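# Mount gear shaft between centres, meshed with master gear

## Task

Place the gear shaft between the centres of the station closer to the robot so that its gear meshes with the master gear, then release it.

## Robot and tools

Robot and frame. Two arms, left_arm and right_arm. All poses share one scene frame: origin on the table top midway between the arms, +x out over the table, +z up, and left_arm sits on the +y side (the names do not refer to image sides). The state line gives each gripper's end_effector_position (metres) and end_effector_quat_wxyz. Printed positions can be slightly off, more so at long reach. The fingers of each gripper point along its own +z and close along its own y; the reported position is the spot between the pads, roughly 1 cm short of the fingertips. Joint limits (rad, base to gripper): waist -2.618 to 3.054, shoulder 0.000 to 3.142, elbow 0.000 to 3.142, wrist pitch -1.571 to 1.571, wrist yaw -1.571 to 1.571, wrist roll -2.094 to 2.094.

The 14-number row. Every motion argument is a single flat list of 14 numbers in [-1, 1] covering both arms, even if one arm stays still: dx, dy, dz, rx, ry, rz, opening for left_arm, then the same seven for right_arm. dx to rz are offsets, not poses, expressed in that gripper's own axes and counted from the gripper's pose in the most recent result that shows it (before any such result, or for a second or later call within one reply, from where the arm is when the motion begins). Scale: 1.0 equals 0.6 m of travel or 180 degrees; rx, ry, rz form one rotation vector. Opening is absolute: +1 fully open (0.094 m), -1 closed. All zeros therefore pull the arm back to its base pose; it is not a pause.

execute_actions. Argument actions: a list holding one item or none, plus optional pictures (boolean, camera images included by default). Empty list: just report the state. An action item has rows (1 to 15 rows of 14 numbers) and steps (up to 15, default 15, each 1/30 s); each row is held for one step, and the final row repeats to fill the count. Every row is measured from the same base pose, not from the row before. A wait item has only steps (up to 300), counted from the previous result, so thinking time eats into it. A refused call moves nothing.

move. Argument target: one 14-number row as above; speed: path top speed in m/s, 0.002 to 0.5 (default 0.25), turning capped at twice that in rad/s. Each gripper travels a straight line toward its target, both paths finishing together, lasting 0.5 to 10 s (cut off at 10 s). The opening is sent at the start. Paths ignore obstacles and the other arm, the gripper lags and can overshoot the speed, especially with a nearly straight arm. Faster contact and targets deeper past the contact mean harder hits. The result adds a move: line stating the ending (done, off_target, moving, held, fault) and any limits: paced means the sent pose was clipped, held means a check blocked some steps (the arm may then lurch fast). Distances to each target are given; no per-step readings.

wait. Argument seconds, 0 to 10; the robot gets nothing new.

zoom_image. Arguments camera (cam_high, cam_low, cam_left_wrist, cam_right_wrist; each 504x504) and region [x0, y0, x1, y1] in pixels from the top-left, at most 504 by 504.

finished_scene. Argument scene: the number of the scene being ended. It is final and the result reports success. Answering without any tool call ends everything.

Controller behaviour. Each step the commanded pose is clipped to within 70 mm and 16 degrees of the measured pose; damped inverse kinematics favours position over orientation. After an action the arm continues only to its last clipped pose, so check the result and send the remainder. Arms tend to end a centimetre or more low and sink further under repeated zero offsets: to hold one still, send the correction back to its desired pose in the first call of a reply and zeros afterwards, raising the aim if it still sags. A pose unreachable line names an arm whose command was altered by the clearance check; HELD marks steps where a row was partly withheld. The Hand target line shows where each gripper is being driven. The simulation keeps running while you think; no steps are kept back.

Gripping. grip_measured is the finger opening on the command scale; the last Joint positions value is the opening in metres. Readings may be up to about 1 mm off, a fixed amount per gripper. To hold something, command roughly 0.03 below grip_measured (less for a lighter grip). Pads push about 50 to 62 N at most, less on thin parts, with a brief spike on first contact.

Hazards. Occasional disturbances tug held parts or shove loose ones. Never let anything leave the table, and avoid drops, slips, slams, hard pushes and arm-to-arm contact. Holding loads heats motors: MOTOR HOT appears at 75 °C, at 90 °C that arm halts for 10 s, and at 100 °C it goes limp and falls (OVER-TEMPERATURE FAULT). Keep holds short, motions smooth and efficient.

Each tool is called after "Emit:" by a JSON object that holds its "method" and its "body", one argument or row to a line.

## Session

Emit:
{"method": "execute_actions", "body": {
  "actions": []
}}

Scene clock: 0.00 s of 5560.00 s.
left_arm: end_effector_position=(+0.2328, +0.2626, +0.1840) grip_measured=+1.000 end_effector_quat_wxyz=(-0.239, +0.749, +0.434, +0.440) | right_arm: end_effector_position=(+0.0897, -0.5661, +0.1695) grip_measured=+1.000 end_effector_quat_wxyz=(+0.346, +0.412, +0.841, +0.062)
Joint positions: left_arm=[-0.597  1.4    1.01  -1.422 -1.031  1.264  0.094] | right_arm=[-1.808  1.117  0.943 -1.205 -0.697 -0.646  0.094]
Joint velocities: left_arm=[-0.017 -0.007 -0.017  0.11  -0.007 -0.037  0.   ] | right_arm=[-0.007  0.012  0.002  0.007 -0.037 -0.037  0.   ]
Hand target (left_arm): +0.233, +0.263, +0.186; -0.238, +0.747, +0.434, +0.443
Hand target (right_arm): +0.092, -0.566, +0.174; +0.355, +0.407, +0.839, +0.061

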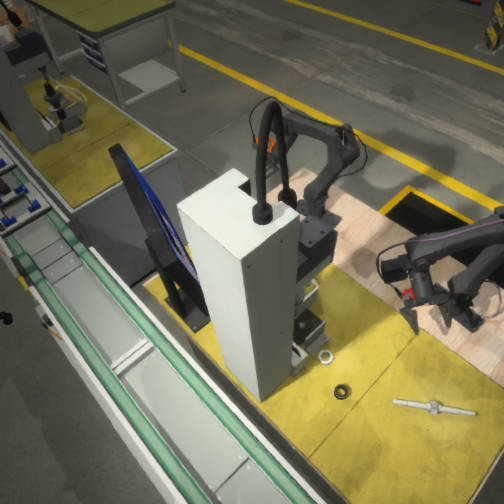

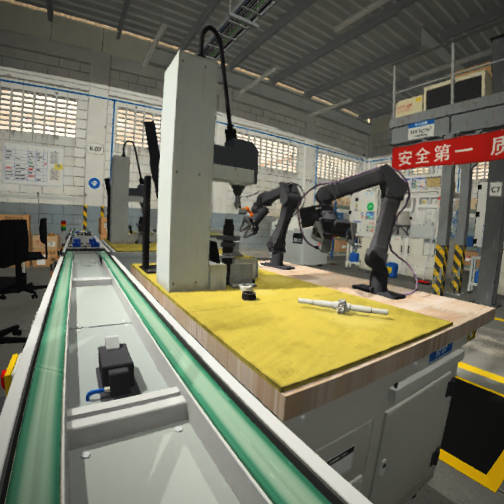

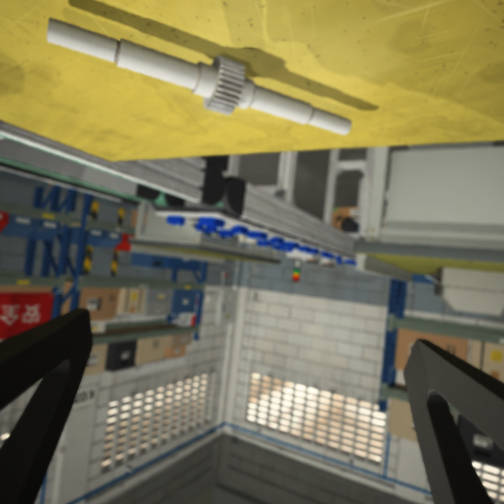

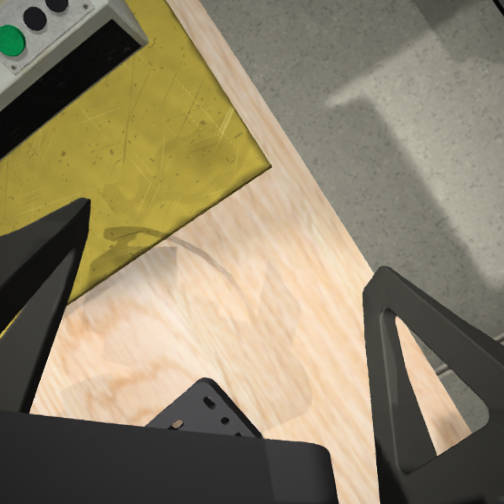

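Emit:
{"method": "zoom_image", "body": {
  "camera": "cam_high",
  "region": [380, 350, 500, 470]
}}

Emit:
{"method": "zoom_image", "body": {
  "camera": "cam_high",
  "region": [270, 270, 370, 370]
}}

Emit:
{"method": "zoom_image", "body": {
  "camera": "cam_low",
  "region": [200, 160, 340, 300]
}}

Region (380, 350, 500, 470) of cam_high's 504x504 image, scaled by 4.200, with more detail than that image has.

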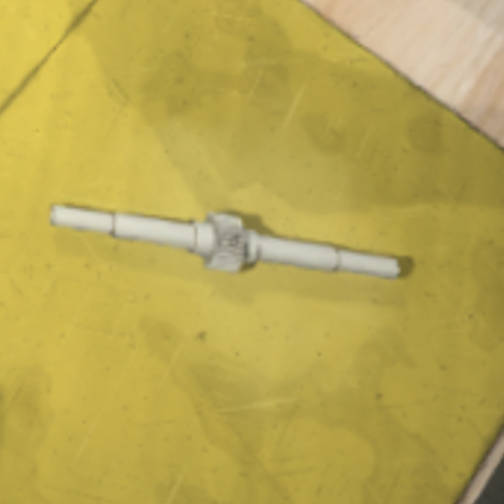

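Region (270, 270, 370, 370) of cam_high's 504x504 image, scaled by 5.040, with more detail than that image has.

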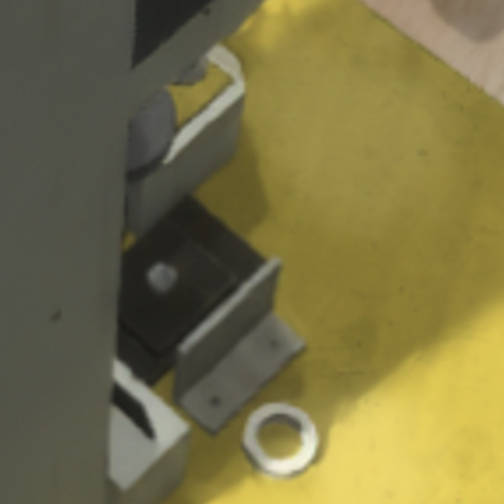

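Region (200, 160, 340, 300) of cam_low's 504x504 image, scaled by 3.600, with more detail than that image has.

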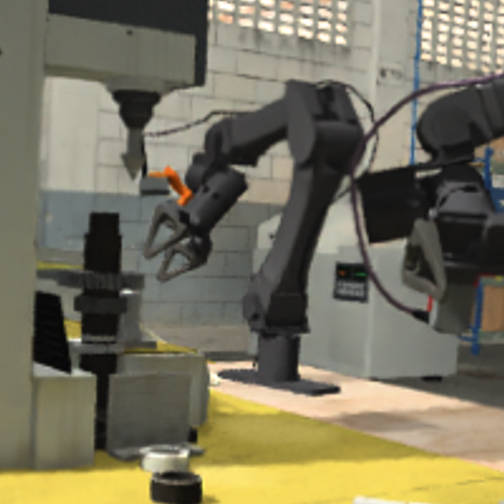

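Emit:
{"method": "move", "body": {
  "target": [0.1175, 0.1218, 0.3238, 0.180, -0.298, -0.297, 0.2, -0.0878, 0.491, 0.0707, -0.0324, -0.1605, -0.1844, -0.19],
  "speed": 0.2
}}

Scene clock: 124.17 s of 5560.00 s.
left_arm: end_effector_position=(+0.3990, +0.4013, +0.1421) grip_measured=+0.202 end_effector_quat_wxyz=(+0.001, +0.506, +0.862, +0.016) | right_arm: end_effector_position=(+0.3263, -0.4239, +0.2732) grip_measured=-0.189 end_effector_quat_wxyz=(+0.557, +0.150, +0.812, -0.091)
Joint positions: left_arm=[ 0.412  2.221  2.227 -1.552 -0.02   1.381  0.056] | right_arm=[-0.203  0.962  0.838 -0.265  0.301  0.142  0.038]
Joint velocities: left_arm=[ 0.012  0.007 -0.017 -0.051 -0.051 -0.007  0.   ] | right_arm=[-0.012 -0.002  0.007 -0.051  0.022 -0.022 -0.   ]
Hand target (left_arm): +0.399, +0.402, +0.142; +0.004, +0.500, +0.866, +0.007
Hand target (right_arm): +0.330, -0.423, +0.286; +0.570, +0.148, +0.803, -0.092
Off the commanded pose (left_arm): 0.008 m, 2 deg.
Off the commanded pose (right_arm): 0.009 m, 2 deg.
joint sent to its limit (left arm) — the command would take joint 4 (wrist pitch) past its lower limit, so that joint was sent only as far as its limit.
After step 90, 117.00 s passed at rest.
move: done

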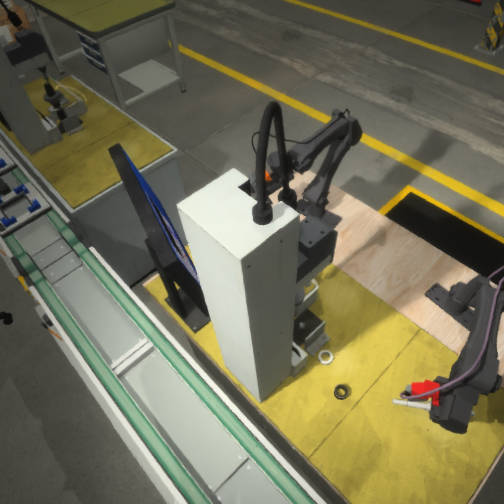

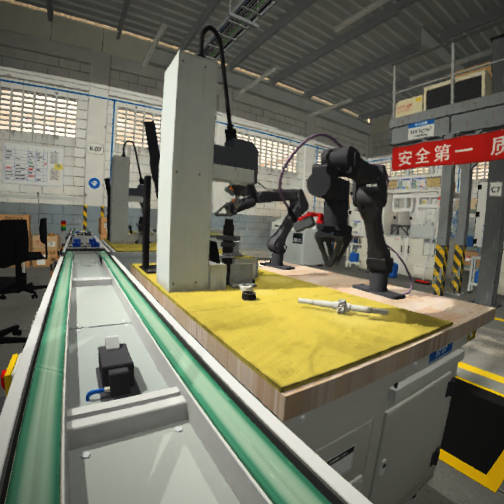

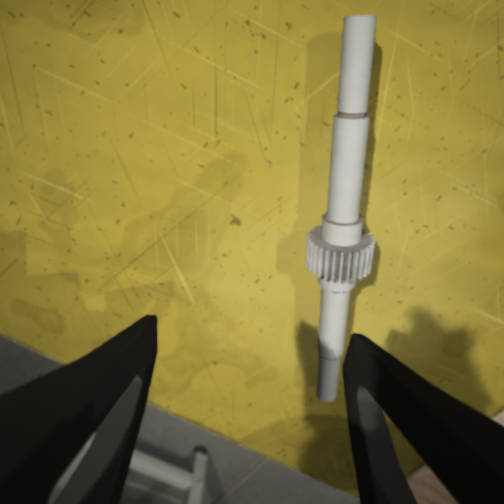

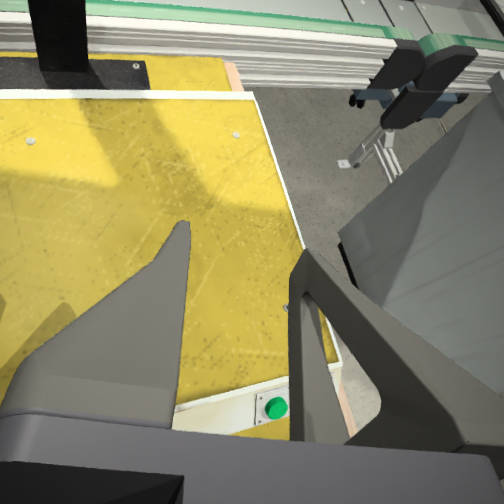

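Emit:
{"method": "move", "body": {
  "target": [-0.047, -0.075, 0.125, 0, 0, -0.04, -0.2, -0.005, 0.4847, -0.1667, -0.3495, -0.1782, -0.0248, -0.19],
  "speed": 0.2
}}

Scene clock: 166.97 s of 5560.00 s.
left_arm: end_effector_position=(+0.3744, +0.3611, +0.0620) grip_measured=-0.198 end_effector_quat_wxyz=(-0.002, +0.449, +0.894, +0.012) | right_arm: end_effector_position=(+0.3389, -0.1277, +0.3127) grip_measured=-0.189 end_effector_quat_wxyz=(+0.740, -0.210, +0.574, +0.279)
Joint positions: left_arm=[ 0.334  2.058  1.653 -1.153 -0.021  1.172  0.038] | right_arm=[ 0.324  1.38   0.607  1.033 -0.198  0.062  0.038]
Joint velocities: left_arm=[ 0.007 -0.002 -0.017  0.037 -0.007 -0.007 -0.   ] | right_arm=[ 0.002 -0.012 -0.012 -0.037 -0.007  0.007 -0.   ]
Hand target (left_arm): +0.374, +0.357, +0.066; +0.002, +0.451, +0.892, +0.016
Hand target (right_arm): +0.339, -0.122, +0.321; +0.746, -0.214, +0.564, +0.283
Off the commanded pose (left_arm): 0.006 m, 1 deg.
Off the commanded pose (right_arm): 0.009 m, 1 deg.
After step 90, 36.03 s passed at rest.
move: done

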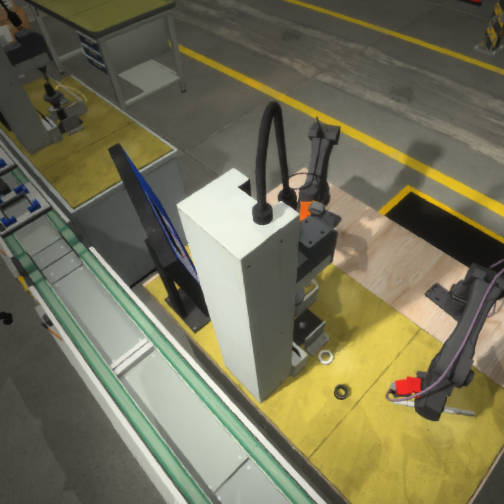

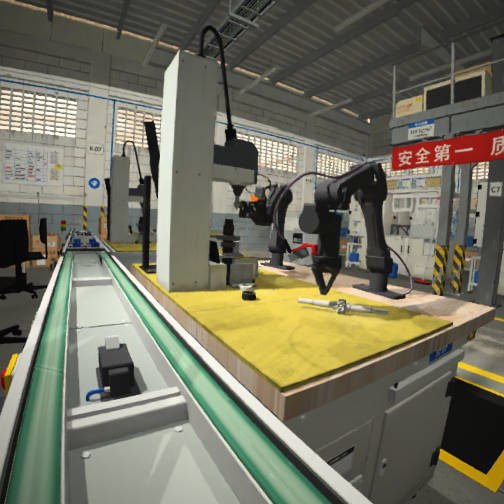

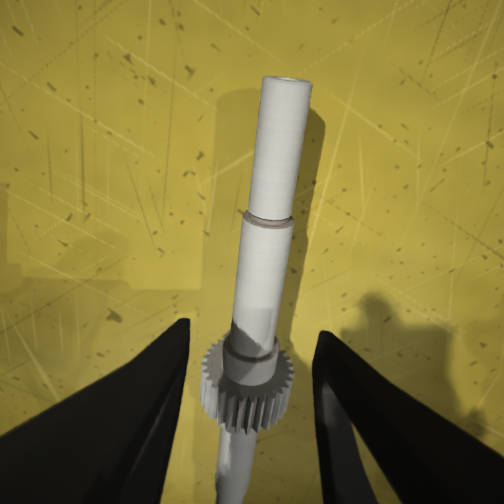

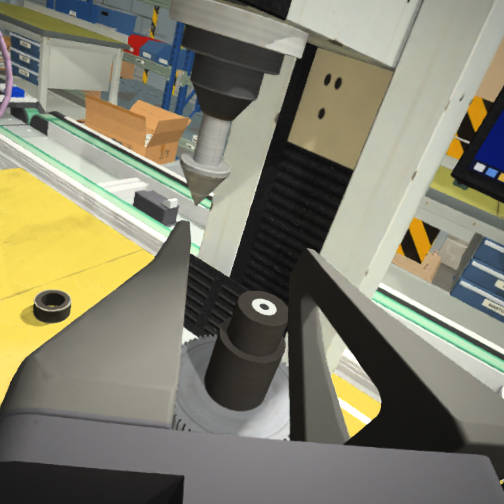

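Emit:
{"method": "move", "body": {
  "target": [0, 0, 0.068, 0, 0, 0, -0.2, -0.012, 0.008, 0.005, 0, -0.005, 0, -0.19],
  "speed": 0.05
}}

Scene clock: 176.80 s of 5560.00 s.
left_arm: end_effector_position=(+0.3776, +0.3620, +0.0279) grip_measured=-0.198 end_effector_quat_wxyz=(+0.003, +0.449, +0.894, +0.017) | right_arm: end_effector_position=(+0.3377, -0.1257, +0.3131) grip_measured=-0.189 end_effector_quat_wxyz=(+0.741, -0.208, +0.574, +0.279)
Joint positions: left_arm=[ 0.334  2.087  1.558 -1.014 -0.022  1.172  0.038] | right_arm=[ 0.335  1.38   0.607  1.034 -0.186  0.062  0.038]
Joint velocities: left_arm=[-0.017  0.012 -0.007  0.007 -0.007 -0.051  0.   ] | right_arm=[-0.017  0.002 -0.012 -0.037 -0.022 -0.066 -0.   ]
Hand target (left_arm): +0.375, +0.362, +0.021; -0.002, +0.449, +0.894, +0.012
Hand target (right_arm): +0.337, -0.123, +0.321; +0.745, -0.208, +0.568, +0.281
Off the commanded pose (left_arm): 0.007 m, 1 deg.
Off the commanded pose (right_arm): 0.008 m, 1 deg.
After step 90, 5.53 s passed at rest.
move: done

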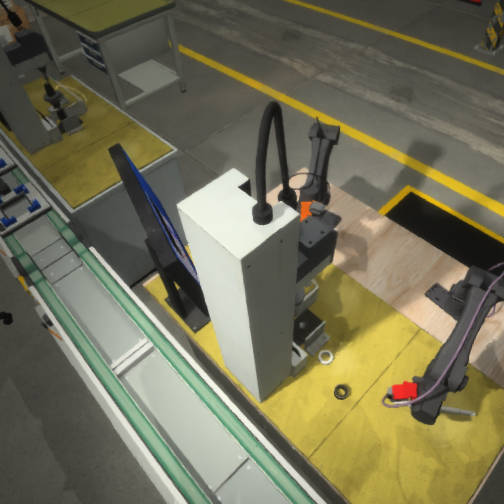

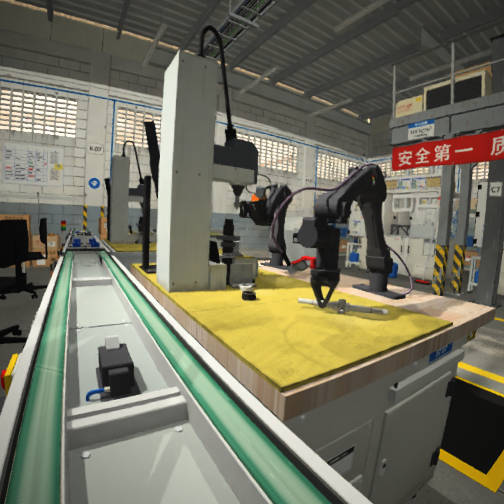

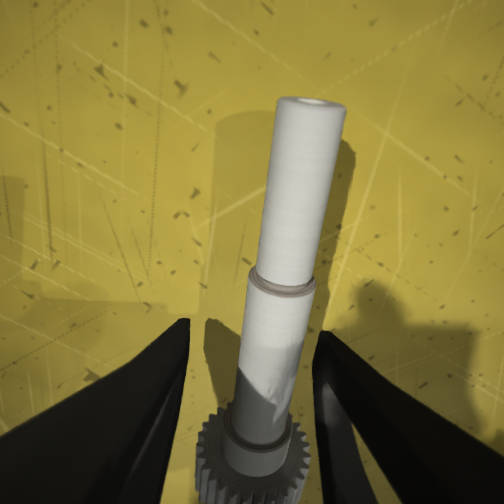

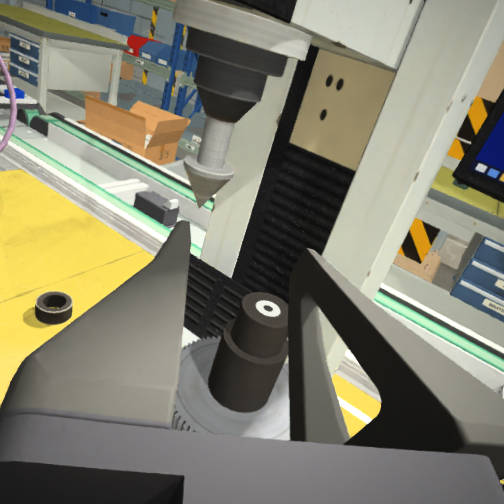

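Emit:
{"method": "move", "body": {
  "target": [0.019, -0.006, 0.022, 0, 0, 0, -0.2, -0.012, 0.003, 0.003, 0, -0.005, 0, -0.19],
  "speed": 0.03
}}

Scene clock: 186.00 s of 5560.00 s.
left_arm: end_effector_position=(+0.3706, +0.3648, +0.0150) grip_measured=-0.198 end_effector_quat_wxyz=(+0.001, +0.451, +0.892, +0.014) | right_arm: end_effector_position=(+0.3378, -0.1257, +0.3131) grip_measured=-0.189 end_effector_quat_wxyz=(+0.741, -0.208, +0.574, +0.279)
Joint positions: left_arm=[ 0.346  2.087  1.504 -0.968 -0.02   1.189  0.038] | right_arm=[ 0.335  1.38   0.607  1.034 -0.185  0.062  0.038]
Joint velocities: left_arm=[-0.002 -0.007  0.002 -0.022  0.022 -0.007  0.001] | right_arm=[-0.027  0.007  0.002 -0.037  0.007  0.022 -0.   ]
Hand target (left_arm): +0.368, +0.369, +0.015; +0.003, +0.449, +0.894, +0.017
Hand target (right_arm): +0.337, -0.125, +0.321; +0.745, -0.206, +0.568, +0.281
Off the commanded pose (left_arm): 0.005 m, 1 deg.
Off the commanded pose (right_arm): 0.008 m, 1 deg.
After step 90, 5.33 s passed at rest.
move: done

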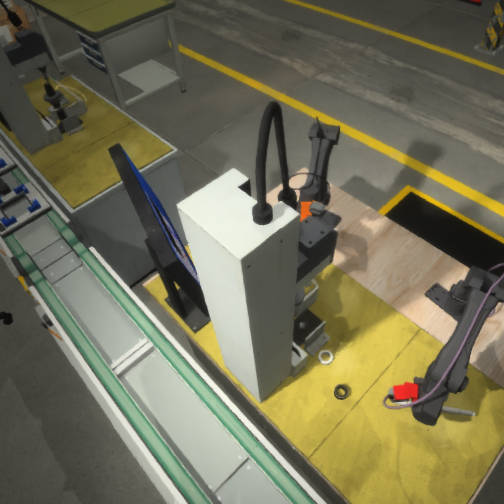

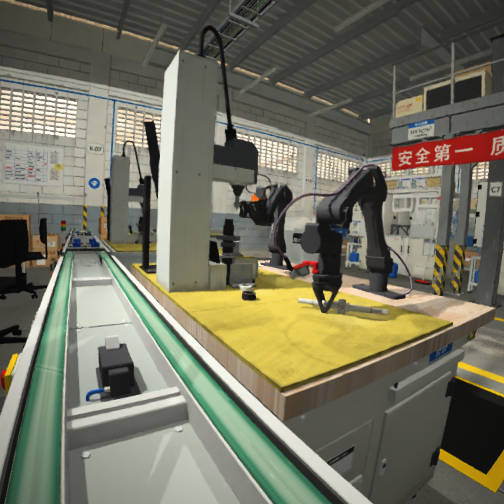

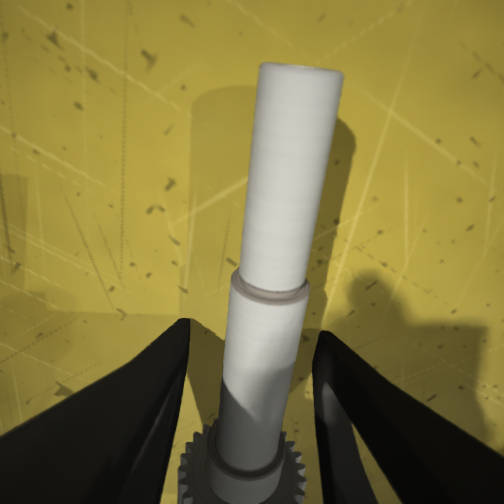

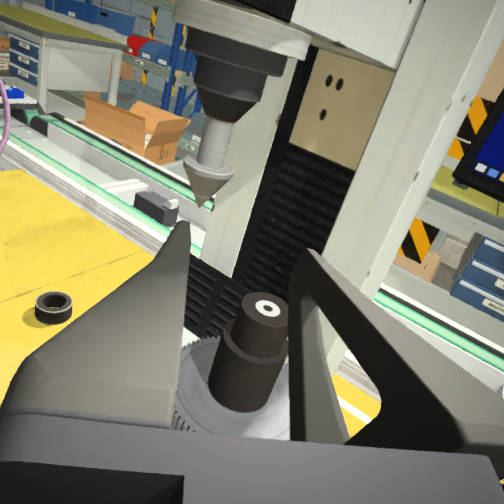

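Emit:
{"method": "execute_actions", "body": {
  "actions": [
    {"rows": [
[0,0,0,0,0,0,-0.35,-0.012,0,0.003,0,-0.005,0,-0.19],
[0,0,0,0,0,0,-0.45,-0.012,0,0.003,0,-0.005,0,-0.19],
[0,0,0,0,0,0,-0.52,-0.012,0,0.003,0,-0.005,0,-0.19],
[0,0,0,0,0,0,-0.57,-0.012,0,0.003,0,-0.005,0,-0.19],
[0,0,0,0,0,0,-0.60,-0.012,0,0.003,0,-0.005,0,-0.19],
[0,0,0,0,0,0,-0.62,-0.012,0,0.003,0,-0.005,0,-0.19],
[0,0,0,0,0,0,-0.635,-0.012,0,0.003,0,-0.005,0,-0.19],
[0,0,0,0,0,0,-0.65,-0.012,0,0.003,0,-0.005,0,-0.19],
[0,0,0,0,0,0,-0.66,-0.012,0,0.003,0,-0.005,0,-0.19],
[0,0,0,0,0,0,-0.67,-0.012,0,0.003,0,-0.005,0,-0.19],
[0,0,0,0,0,0,-0.68,-0.012,0,0.003,0,-0.005,0,-0.19],
[0,0,0,0,0,0,-0.69,-0.012,0,0.003,0,-0.005,0,-0.19]
], "steps": 15}
  ]
}}

Scene clock: 197.40 s of 5560.00 s.
left_arm: end_effector_position=(+0.3703, +0.3648, +0.0150) grip_measured=-0.660 end_effector_quat_wxyz=(+0.000, +0.451, +0.892, +0.014) | right_arm: end_effector_position=(+0.3378, -0.1258, +0.3131) grip_measured=-0.189 end_effector_quat_wxyz=(+0.741, -0.208, +0.574, +0.279)
Joint positions: left_arm=[ 0.346  2.087  1.504 -0.969 -0.021  1.19   0.016] | right_arm=[ 0.335  1.38   0.607  1.034 -0.185  0.062  0.038]
Joint velocities: left_arm=[-0.017  0.007 -0.017 -0.007 -0.051 -0.022 -0.001] | right_arm=[-0.002  0.002  0.007  0.007 -0.037 -0.037  0.001]
Hand target (left_arm): +0.371, +0.365, +0.015; +0.000, +0.451, +0.892, +0.014
Hand target (right_arm): +0.338, -0.126, +0.320; +0.745, -0.206, +0.568, +0.281
Off the commanded pose (left_arm): 0.000 m, 0 deg.
Off the commanded pose (right_arm): 0.007 m, 1 deg.
Steps of this call (steps 1 to 90: nothing new was sent; then 7.90 s passed at rest; steps 91 to 105: all 15 steps of this action). Readings (end_effector_position):
91: left_arm (+0.3706, +0.3648, +0.0150) | right_arm (+0.3378, -0.1258, +0.3131)
92: left_arm (+0.3706, +0.3648, +0.0150) | right_arm (+0.3378, -0.1258, +0.3131)
94: left_arm (+0.3706, +0.3648, +0.0150) | right_arm (+0.3378, -0.1258, +0.3131)
98: left_arm (+0.3704, +0.3648, +0.0150) | right_arm (+0.3378, -0.1258, +0.3131)
105: the state above

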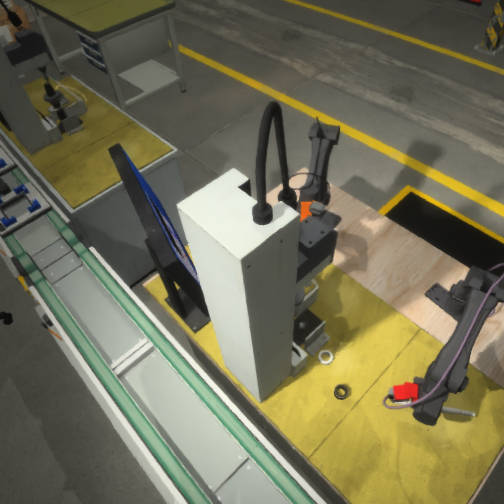

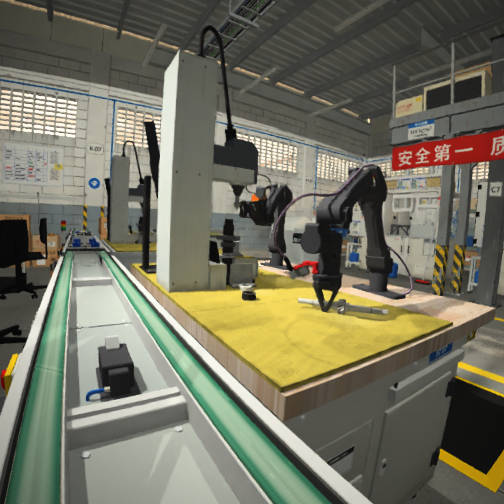

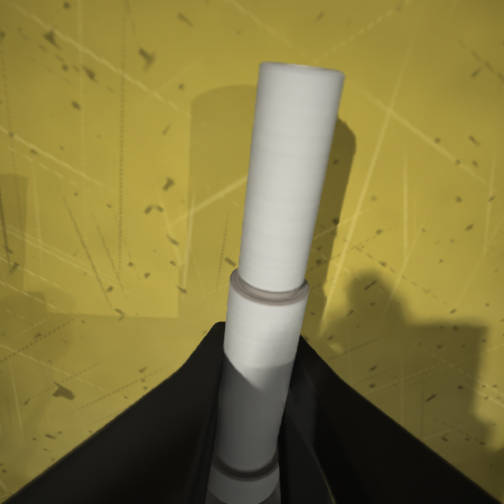

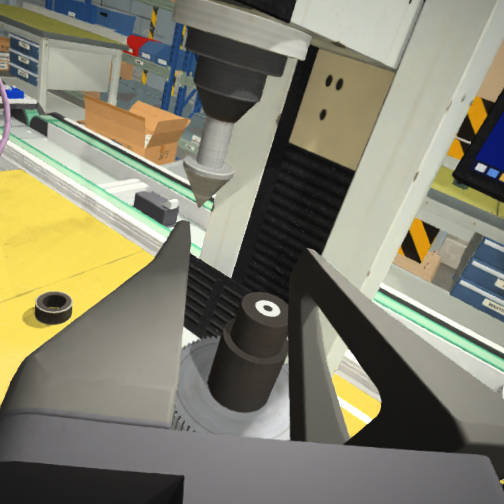

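Emit:
{"method": "execute_actions", "body": {
  "actions": []
}}

Scene clock: 218.77 s of 5560.00 s.
left_arm: end_effector_position=(+0.3703, +0.3648, +0.0150) grip_measured=-0.660 end_effector_quat_wxyz=(+0.000, +0.451, +0.892, +0.014) | right_arm: end_effector_position=(+0.3378, -0.1258, +0.3131) grip_measured=-0.189 end_effector_quat_wxyz=(+0.741, -0.208, +0.574, +0.279)
Joint positions: left_arm=[ 0.346  2.087  1.504 -0.969 -0.021  1.19   0.016] | right_arm=[ 0.335  1.38   0.607  1.034 -0.185  0.062  0.038]
Joint velocities: left_arm=[ 0.007  0.002 -0.012  0.022  0.007 -0.037 -0.   ] | right_arm=[-0.017 -0.022  0.012 -0.037 -0.022 -0.007 -0.   ]
Hand target (left_arm): +0.371, +0.365, +0.015; +0.000, +0.451, +0.892, +0.014
Hand target (right_arm): +0.338, -0.126, +0.320; +0.745, -0.206, +0.568, +0.281
Off the commanded pose (left_arm): 0.000 m, 0 deg.
Off the commanded pose (right_arm): 0.007 m, 1 deg.
Steps of this call (steps 1 to 90: nothing new was sent; then 18.37 s passed at rest). Readings (end_effector_position):
1: left_arm (+0.3703, +0.3648, +0.0150) | right_arm (+0.3378, -0.1258, +0.3131)
2: left_arm (+0.3703, +0.3648, +0.0150) | right_arm (+0.3378, -0.1258, +0.3131)
4: left_arm (+0.3703, +0.3648, +0.0150) | right_arm (+0.3378, -0.1258, +0.3131)
8: left_arm (+0.3703, +0.3648, +0.0150) | right_arm (+0.3378, -0.1258, +0.3131)
90: the state above

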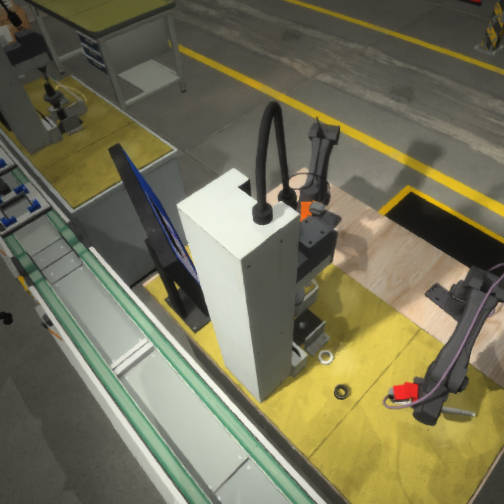

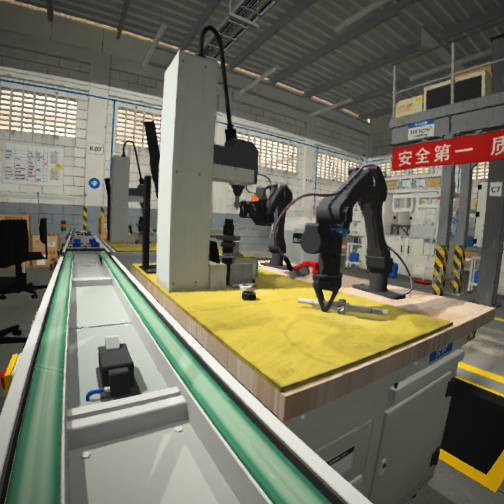

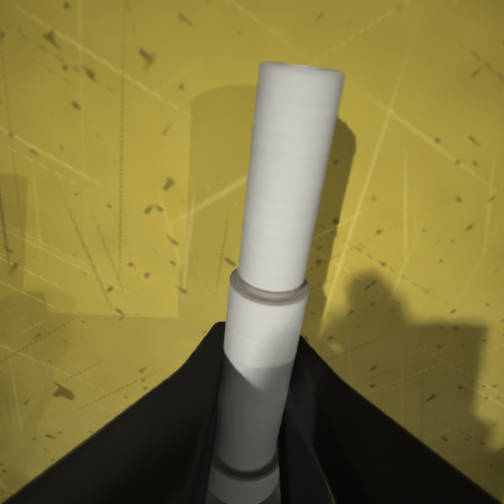

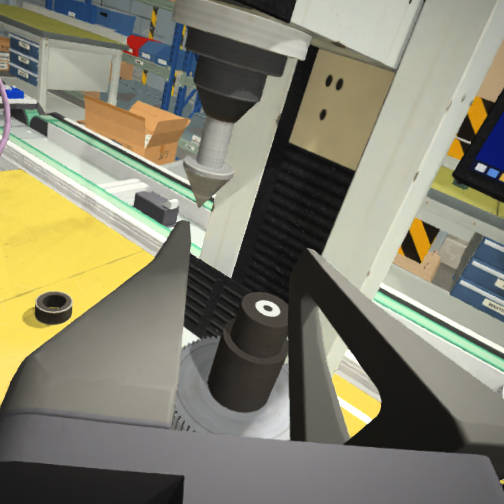

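Emit:
{"method": "move", "body": {
  "target": [0, 0, -0.18, 0, 0, 0, -0.695, -0.0113, 0, 0.003, 0, -0.005, 0, -0.19],
  "speed": 0.12
}}

Scene clock: 225.53 s of 5560.00 s.
left_arm: end_effector_position=(+0.3671, +0.3631, +0.1034) grip_measured=-0.660 end_effector_quat_wxyz=(-0.012, +0.452, +0.892, -0.000) | right_arm: end_effector_position=(+0.3378, -0.1258, +0.3131) grip_measured=-0.189 end_effector_quat_wxyz=(+0.741, -0.208, +0.574, +0.279)
Joint positions: left_arm=[ 0.346  2.048  1.803 -1.344 -0.016  1.19   0.016] | right_arm=[ 0.335  1.38   0.607  1.034 -0.185  0.062  0.038]
Joint velocities: left_arm=[-0.002 -0.027 -0.022  0.081 -0.022 -0.022 -0.   ] | right_arm=[-0.002 -0.002  0.007 -0.007  0.007 -0.066 -0.   ]
Hand target (left_arm): +0.369, +0.363, +0.123; +0.000, +0.451, +0.892, +0.014
Hand target (right_arm): +0.338, -0.126, +0.320; +0.745, -0.206, +0.569, +0.281
Off the commanded pose (left_arm): 0.020 m, 2 deg.
Off the commanded pose (right_arm): 0.007 m, 1 deg.
After step 90, 2.27 s passed at rest.
move: off_target (left_arm)

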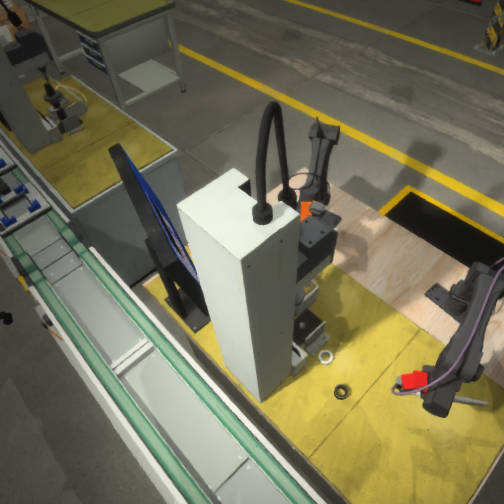

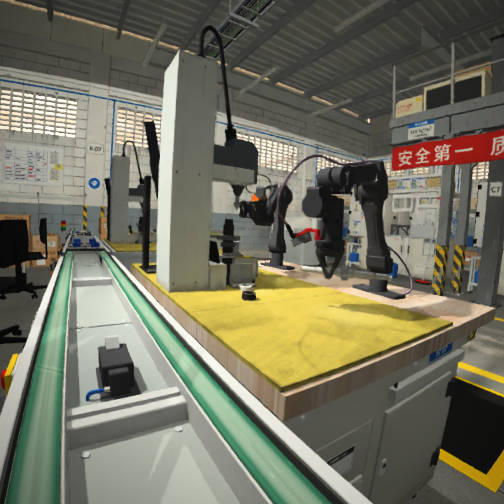

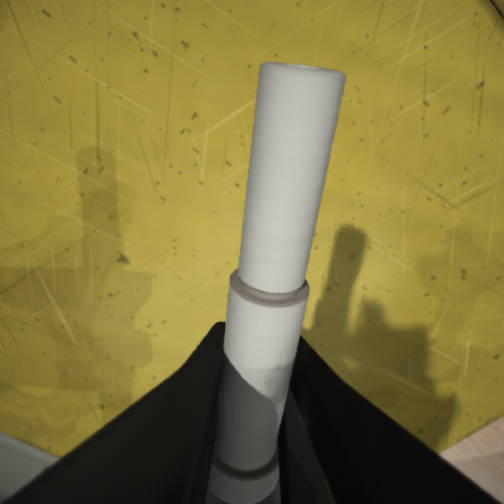

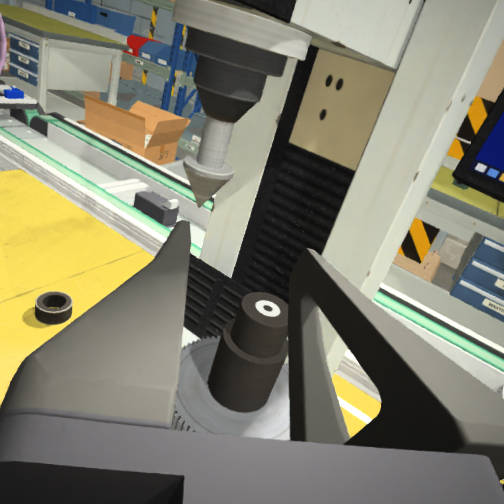

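Emit:
{"method": "move", "body": {
  "target": [-0.364, -0.352, -0.315, 0.127, -0.5, 0.0245, -0.695, -0.0113, 0, 0.003, 0, -0.005, 0, -0.19],
  "speed": 0.22
}}

Scene clock: 258.37 s of 5560.00 s.
left_arm: end_effector_position=(+0.3292, +0.0645, +0.2773) grip_measured=-0.660 end_effector_quat_wxyz=(+0.511, +0.320, +0.632, -0.488) | right_arm: end_effector_position=(+0.3378, -0.1258, +0.3131) grip_measured=-0.189 end_effector_quat_wxyz=(+0.741, -0.208, +0.574, +0.279)
Joint positions: left_arm=[-0.017  1.412  0.759  0.648  1.122 -0.29   0.016] | right_arm=[ 0.335  1.38   0.607  1.034 -0.185  0.062  0.038]
Joint velocities: left_arm=[-0.012  0.002  0.017  0.007  0.022 -0.022  0.   ] | right_arm=[-0.022 -0.022 -0.017  0.022  0.022 -0.022 -0.   ]
Hand target (left_arm): +0.327, +0.061, +0.292; +0.534, +0.336, +0.608, -0.482
Hand target (right_arm): +0.338, -0.126, +0.320; +0.745, -0.206, +0.569, +0.281
Off the commanded pose (left_arm): 0.014 m, 5 deg.
Off the commanded pose (right_arm): 0.007 m, 1 deg.
After step 90, 24.87 s passed at rest.
move: off_target (left_arm)

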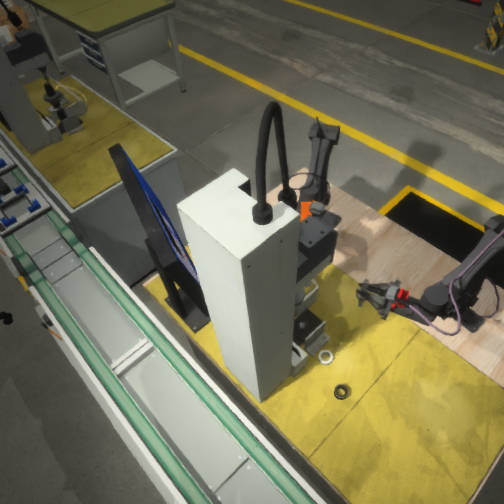

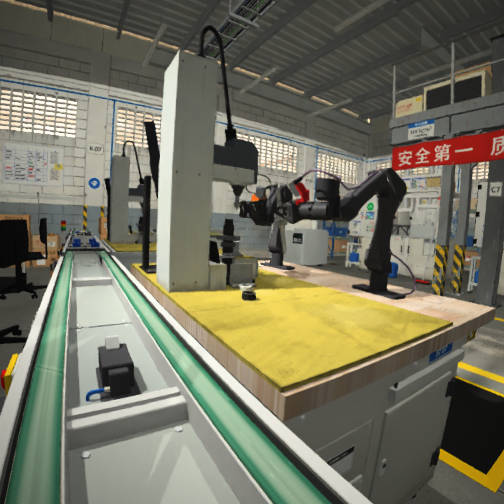

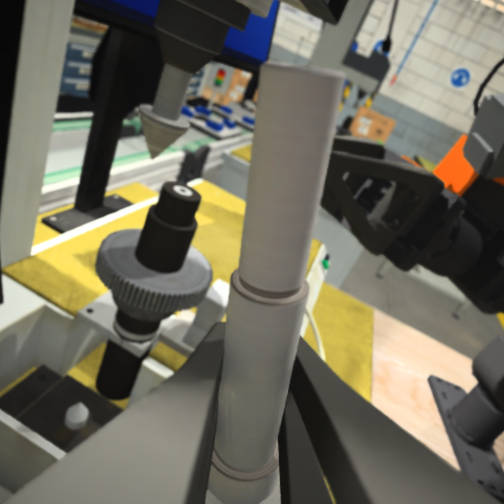

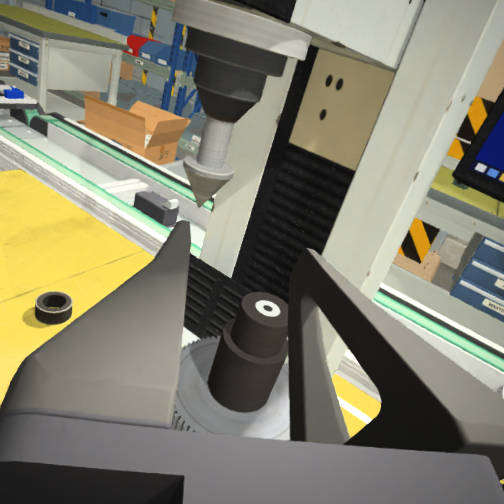

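Emit:
{"method": "zoom_image", "body": {
  "camera": "cam_low",
  "region": [190, 150, 350, 310]
}}

Emit:
{"method": "zoom_image", "body": {
  "camera": "cam_high",
  "region": [270, 230, 430, 390]
}}

Region (190, 150, 350, 310) of cam_low's 504x504 image, scaled by 3.150, with more detail than that image has.

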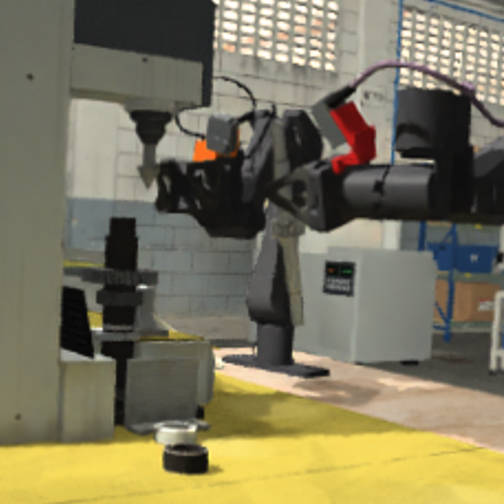

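Region (270, 230, 430, 390) of cam_high's 504x504 image, scaled by 3.150, with more detail than that image has.

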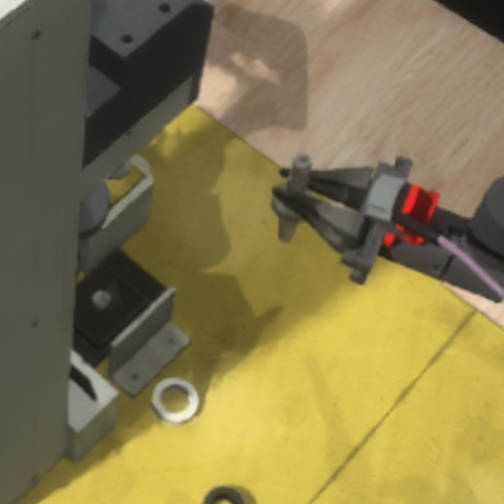

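Emit:
{"method": "move", "body": {
  "target": [0.081, 0.032, 0.211, 0.0056, 0.0167, 0.0206, -0.695, -0.0113, 0, 0.003, 0, -0.005, 0, -0.19],
  "speed": 0.12
}}

Scene clock: 284.77 s of 5560.00 s.
left_arm: end_effector_position=(+0.3681, -0.0456, +0.1831) grip_measured=-0.660 end_effector_quat_wxyz=(+0.455, +0.336, +0.680, -0.466) | right_arm: end_effector_position=(+0.3378, -0.1258, +0.3131) grip_measured=-0.189 end_effector_quat_wxyz=(+0.741, -0.208, +0.574, +0.279)
Joint positions: left_arm=[-0.32   1.8    0.923  0.65   0.831 -0.17   0.016] | right_arm=[ 0.335  1.38   0.607  1.034 -0.185  0.062  0.038]
Joint velocities: left_arm=[-0.007  0.012  0.022 -0.037 -0.022 -0.022 -0.   ] | right_arm=[-0.032 -0.002 -0.012 -0.066 -0.037 -0.037  0.   ]
Hand target (left_arm): +0.372, -0.052, +0.224; +0.505, +0.359, +0.632, -0.466
Hand target (right_arm): +0.338, -0.126, +0.320; +0.745, -0.206, +0.569, +0.281
Off the commanded pose (left_arm): 0.043 m, 9 deg.
Off the commanded pose (right_arm): 0.007 m, 1 deg.
After step 90, 21.80 s passed at rest.
move: off_target (left_arm)

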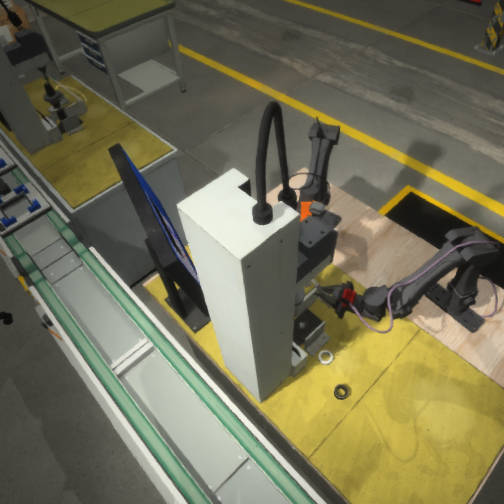

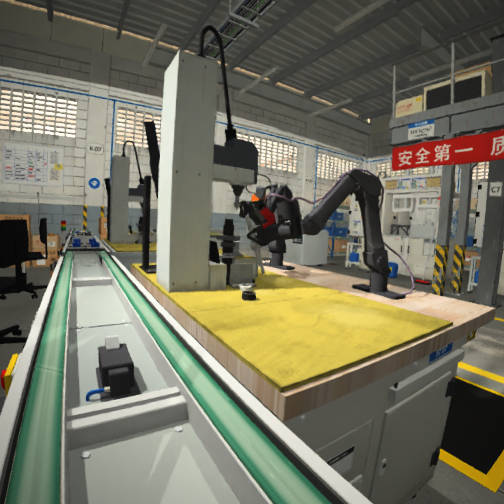

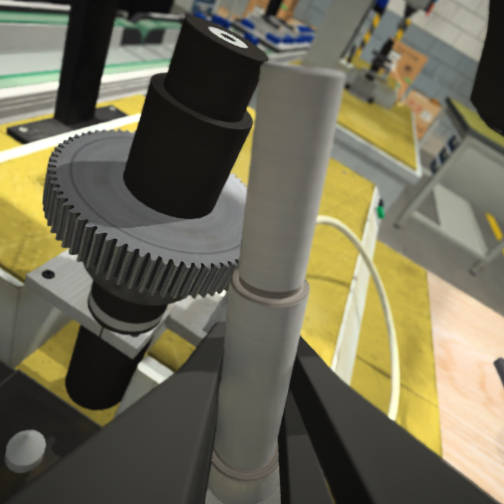

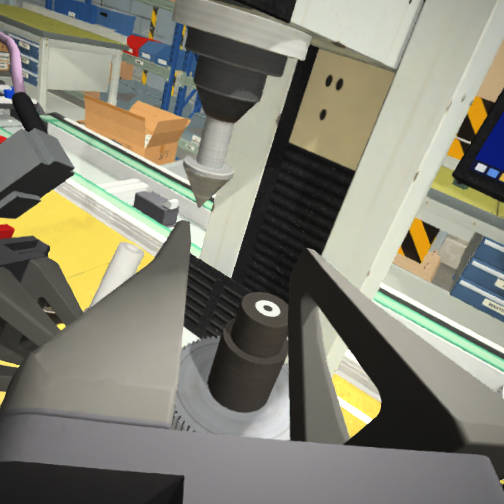

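Emit:
{"method": "execute_actions", "body": {
  "actions": [
    {"rows": [[-0.0690,-0.0178,0.0023,0.0102,-0.0296,0.0357,-0.695,-0.0113,0,0.003,0,-0.005,0,-0.19],[-0.0725,-0.0150,0.0040,0.0102,-0.0309,0.0366,-0.695,-0.0113,0,0.003,0,-0.005,0,-0.19],[-0.0764,-0.0120,0.0060,0.0102,-0.0324,0.0375,-0.695,-0.0113,0,0.003,0,-0.005,0,-0.19],[-0.0803,-0.0090,0.0079,0.0102,-0.0338,0.0385,-0.695,-0.0113,0,0.003,0,-0.005,0,-0.19],[-0.0842,-0.0060,0.0098,0.0102,-0.0353,0.0395,-0.695,-0.0113,0,0.003,0,-0.005,0,-0.19],[-0.0881,-0.0030,0.0118,0.0102,-0.0368,0.0405,-0.695,-0.0113,0,0.003,0,-0.005,0,-0.19],[-0.0920,0.0000,0.0137,0.0102,-0.0382,0.0415,-0.695,-0.0113,0,0.003,0,-0.005,0,-0.19],[-0.0959,0.0030,0.0156,0.0102,-0.0397,0.0425,-0.695,-0.0113,0,0.003,0,-0.005,0,-0.19],[-0.0998,0.0060,0.0176,0.0102,-0.0412,0.0435,-0.695,-0.0113,0,0.003,0,-0.005,0,-0.19],[-0.1037,0.0090,0.0195,0.0102,-0.0426,0.0445,-0.695,-0.0113,0,0.003,0,-0.005,0,-0.19],[-0.1076,0.0120,0.0214,0.0102,-0.0441,0.0455,-0.695,-0.0113,0,0.003,0,-0.005,0,-0.19],[-0.1115,0.0150,0.0234,0.0102,-0.0456,0.0465,-0.695,-0.0113,0,0.003,0,-0.005,0,-0.19],[-0.1145,0.0175,0.0249,0.0102,-0.0467,0.0472,-0.695,-0.0113,0,0.003,0,-0.005,0,-0.19],[-0.1163,0.0190,0.0258,0.0102,-0.0474,0.0477,-0.695,-0.0113,0,0.003,0,-0.005,0,-0.19]], "steps": 15}
  ],
  "pictures": false
}}

Emit:
{"method": "wait", "body": {
  "seconds": 0.8
}}

Scene clock: 307.37 s of 5560.00 s.
left_arm: end_effector_position=(+0.3961, -0.0579, +0.2026) grip_measured=-0.660 end_effector_quat_wxyz=(+0.483, +0.345, +0.657, -0.465) | right_arm: end_effector_position=(+0.3378, -0.1258, +0.3131) grip_measured=-0.189 end_effector_quat_wxyz=(+0.741, -0.208, +0.574, +0.279)
Joint positions: left_arm=[-0.32   1.879  1.055  0.673  0.831 -0.171  0.016] | right_arm=[ 0.335  1.38   0.607  1.034 -0.185  0.062  0.038]
Joint velocities: left_arm=[-0.012  0.193  0.232  0.081 -0.022  0.022 -0.   ] | right_arm=[-0.002  0.012 -0.012 -0.007 -0.007 -0.022 -0.   ]
Hand target (left_arm): +0.404, -0.057, +0.242; +0.531, +0.359, +0.611, -0.465
Hand target (right_arm): +0.338, -0.126, +0.320; +0.745, -0.206, +0.569, +0.281
Off the commanded pose (left_arm): 0.041 m, 8 deg.
Off the commanded pose (right_arm): 0.007 m, 1 deg.
Steps of this call (steps 1 to 90: nothing new was sent; then 19.10 s passed at rest; steps 91 to 105: all 15 steps of this action). Readings (end_effector_position):
91: left_arm (+0.3683, -0.0455, +0.1831) | right_arm (+0.3378, -0.1258, +0.3131)
92: left_arm (+0.3685, -0.0456, +0.1834) | right_arm (+0.3378, -0.1258, +0.3131)
94: left_arm (+0.3698, -0.0462, +0.1851) | right_arm (+0.3378, -0.1258, +0.3131)
98: left_arm (+0.3783, -0.0500, +0.1927) | right_arm (+0.3378, -0.1258, +0.3131)
105: the state above

Scene clock: 308.17 s of 5560.00 s.
left_arm: end_effector_position=(+0.3985, -0.0589, +0.2022) grip_measured=-0.660 end_effector_quat_wxyz=(+0.484, +0.344, +0.656, -0.466) | right_arm: end_effector_position=(+0.3378, -0.1258, +0.3131) grip_measured=-0.189 end_effector_quat_wxyz=(+0.741, -0.208, +0.574, +0.279)
Joint positions: left_arm=[-0.32   1.89   1.065  0.678  0.831 -0.174  0.016] | right_arm=[ 0.335  1.38   0.607  1.034 -0.185  0.062  0.038]
Joint velocities: left_arm=[-0.002  0.012  0.012  0.007  0.081 -0.066  0.   ] | right_arm=[ 0.002  0.002 -0.012 -0.081  0.022 -0.051 -0.   ]
Hand target (left_arm): +0.404, -0.057, +0.242; +0.531, +0.359, +0.611, -0.465
Hand target (right_arm): +0.338, -0.126, +0.320; +0.745, -0.206, +0.569, +0.281
Off the commanded pose (left_arm): 0.041 m, 8 deg.
Off the commanded pose (right_arm): 0.007 m, 1 deg.
Steps of this call (steps 1 to 24: nothing new was sent). Readings (end_effector_position):
1: left_arm (+0.3975, -0.0585, +0.2031) | right_arm (+0.3378, -0.1258, +0.3131)
2: left_arm (+0.3981, -0.0588, +0.2031) | right_arm (+0.3378, -0.1258, +0.3131)
4: left_arm (+0.3984, -0.0589, +0.2025) | right_arm (+0.3378, -0.1258, +0.3131)
8: left_arm (+0.3985, -0.0589, +0.2022) | right_arm (+0.3378, -0.1258, +0.3131)
24: the state above

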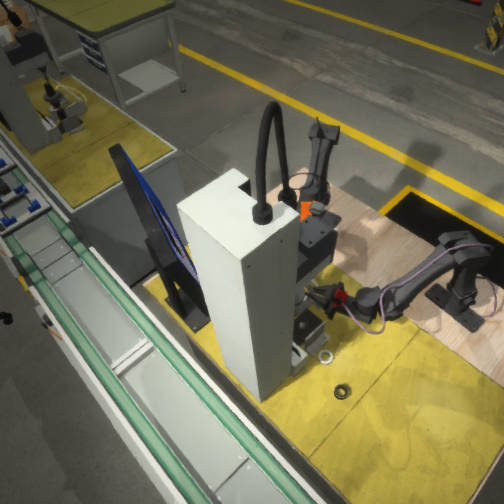

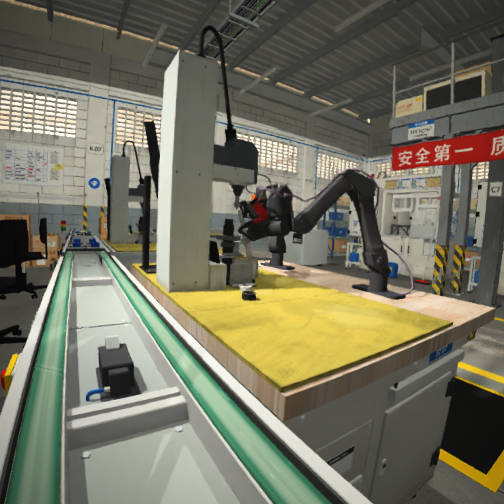

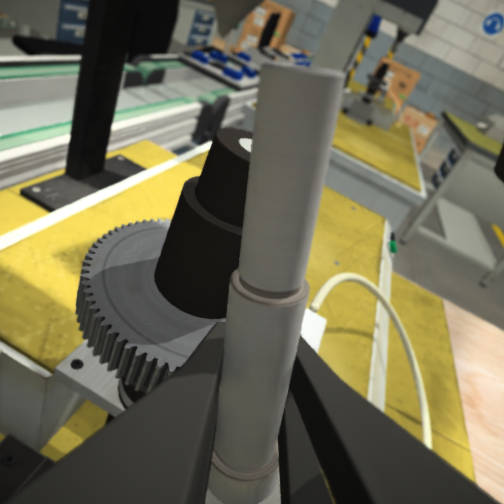

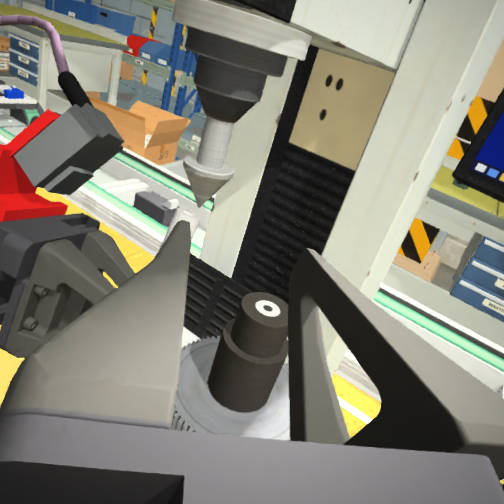

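Emit:
{"method": "zoom_image", "body": {
  "camera": "cam_left_wrist",
  "region": [160, 0, 360, 200]
}}

Emit:
{"method": "zoom_image", "body": {
  "camera": "cam_right_wrist",
  "region": [130, 140, 250, 260]
}}

Region (160, 0, 360, 200) of cam_left_wrist's 504x504 image, scaled by 2.520, with more detail than that image has.

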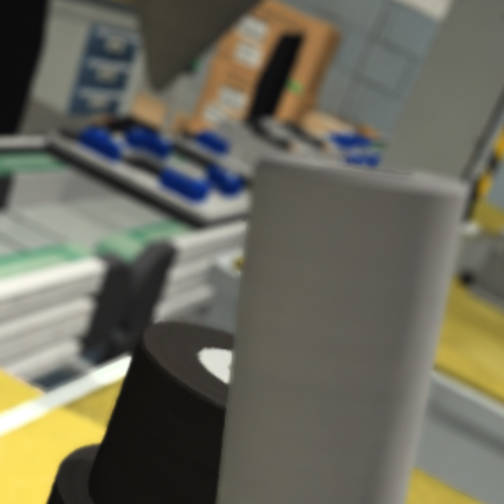

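Region (130, 140, 250, 260) of cam_right_wrist's 504x504 image, scaled by 4.200, with more detail than that image has.

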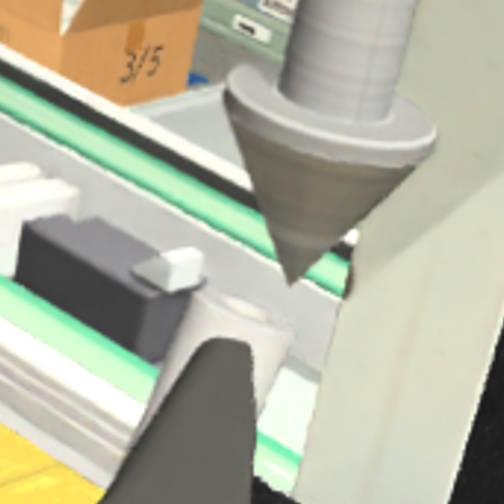

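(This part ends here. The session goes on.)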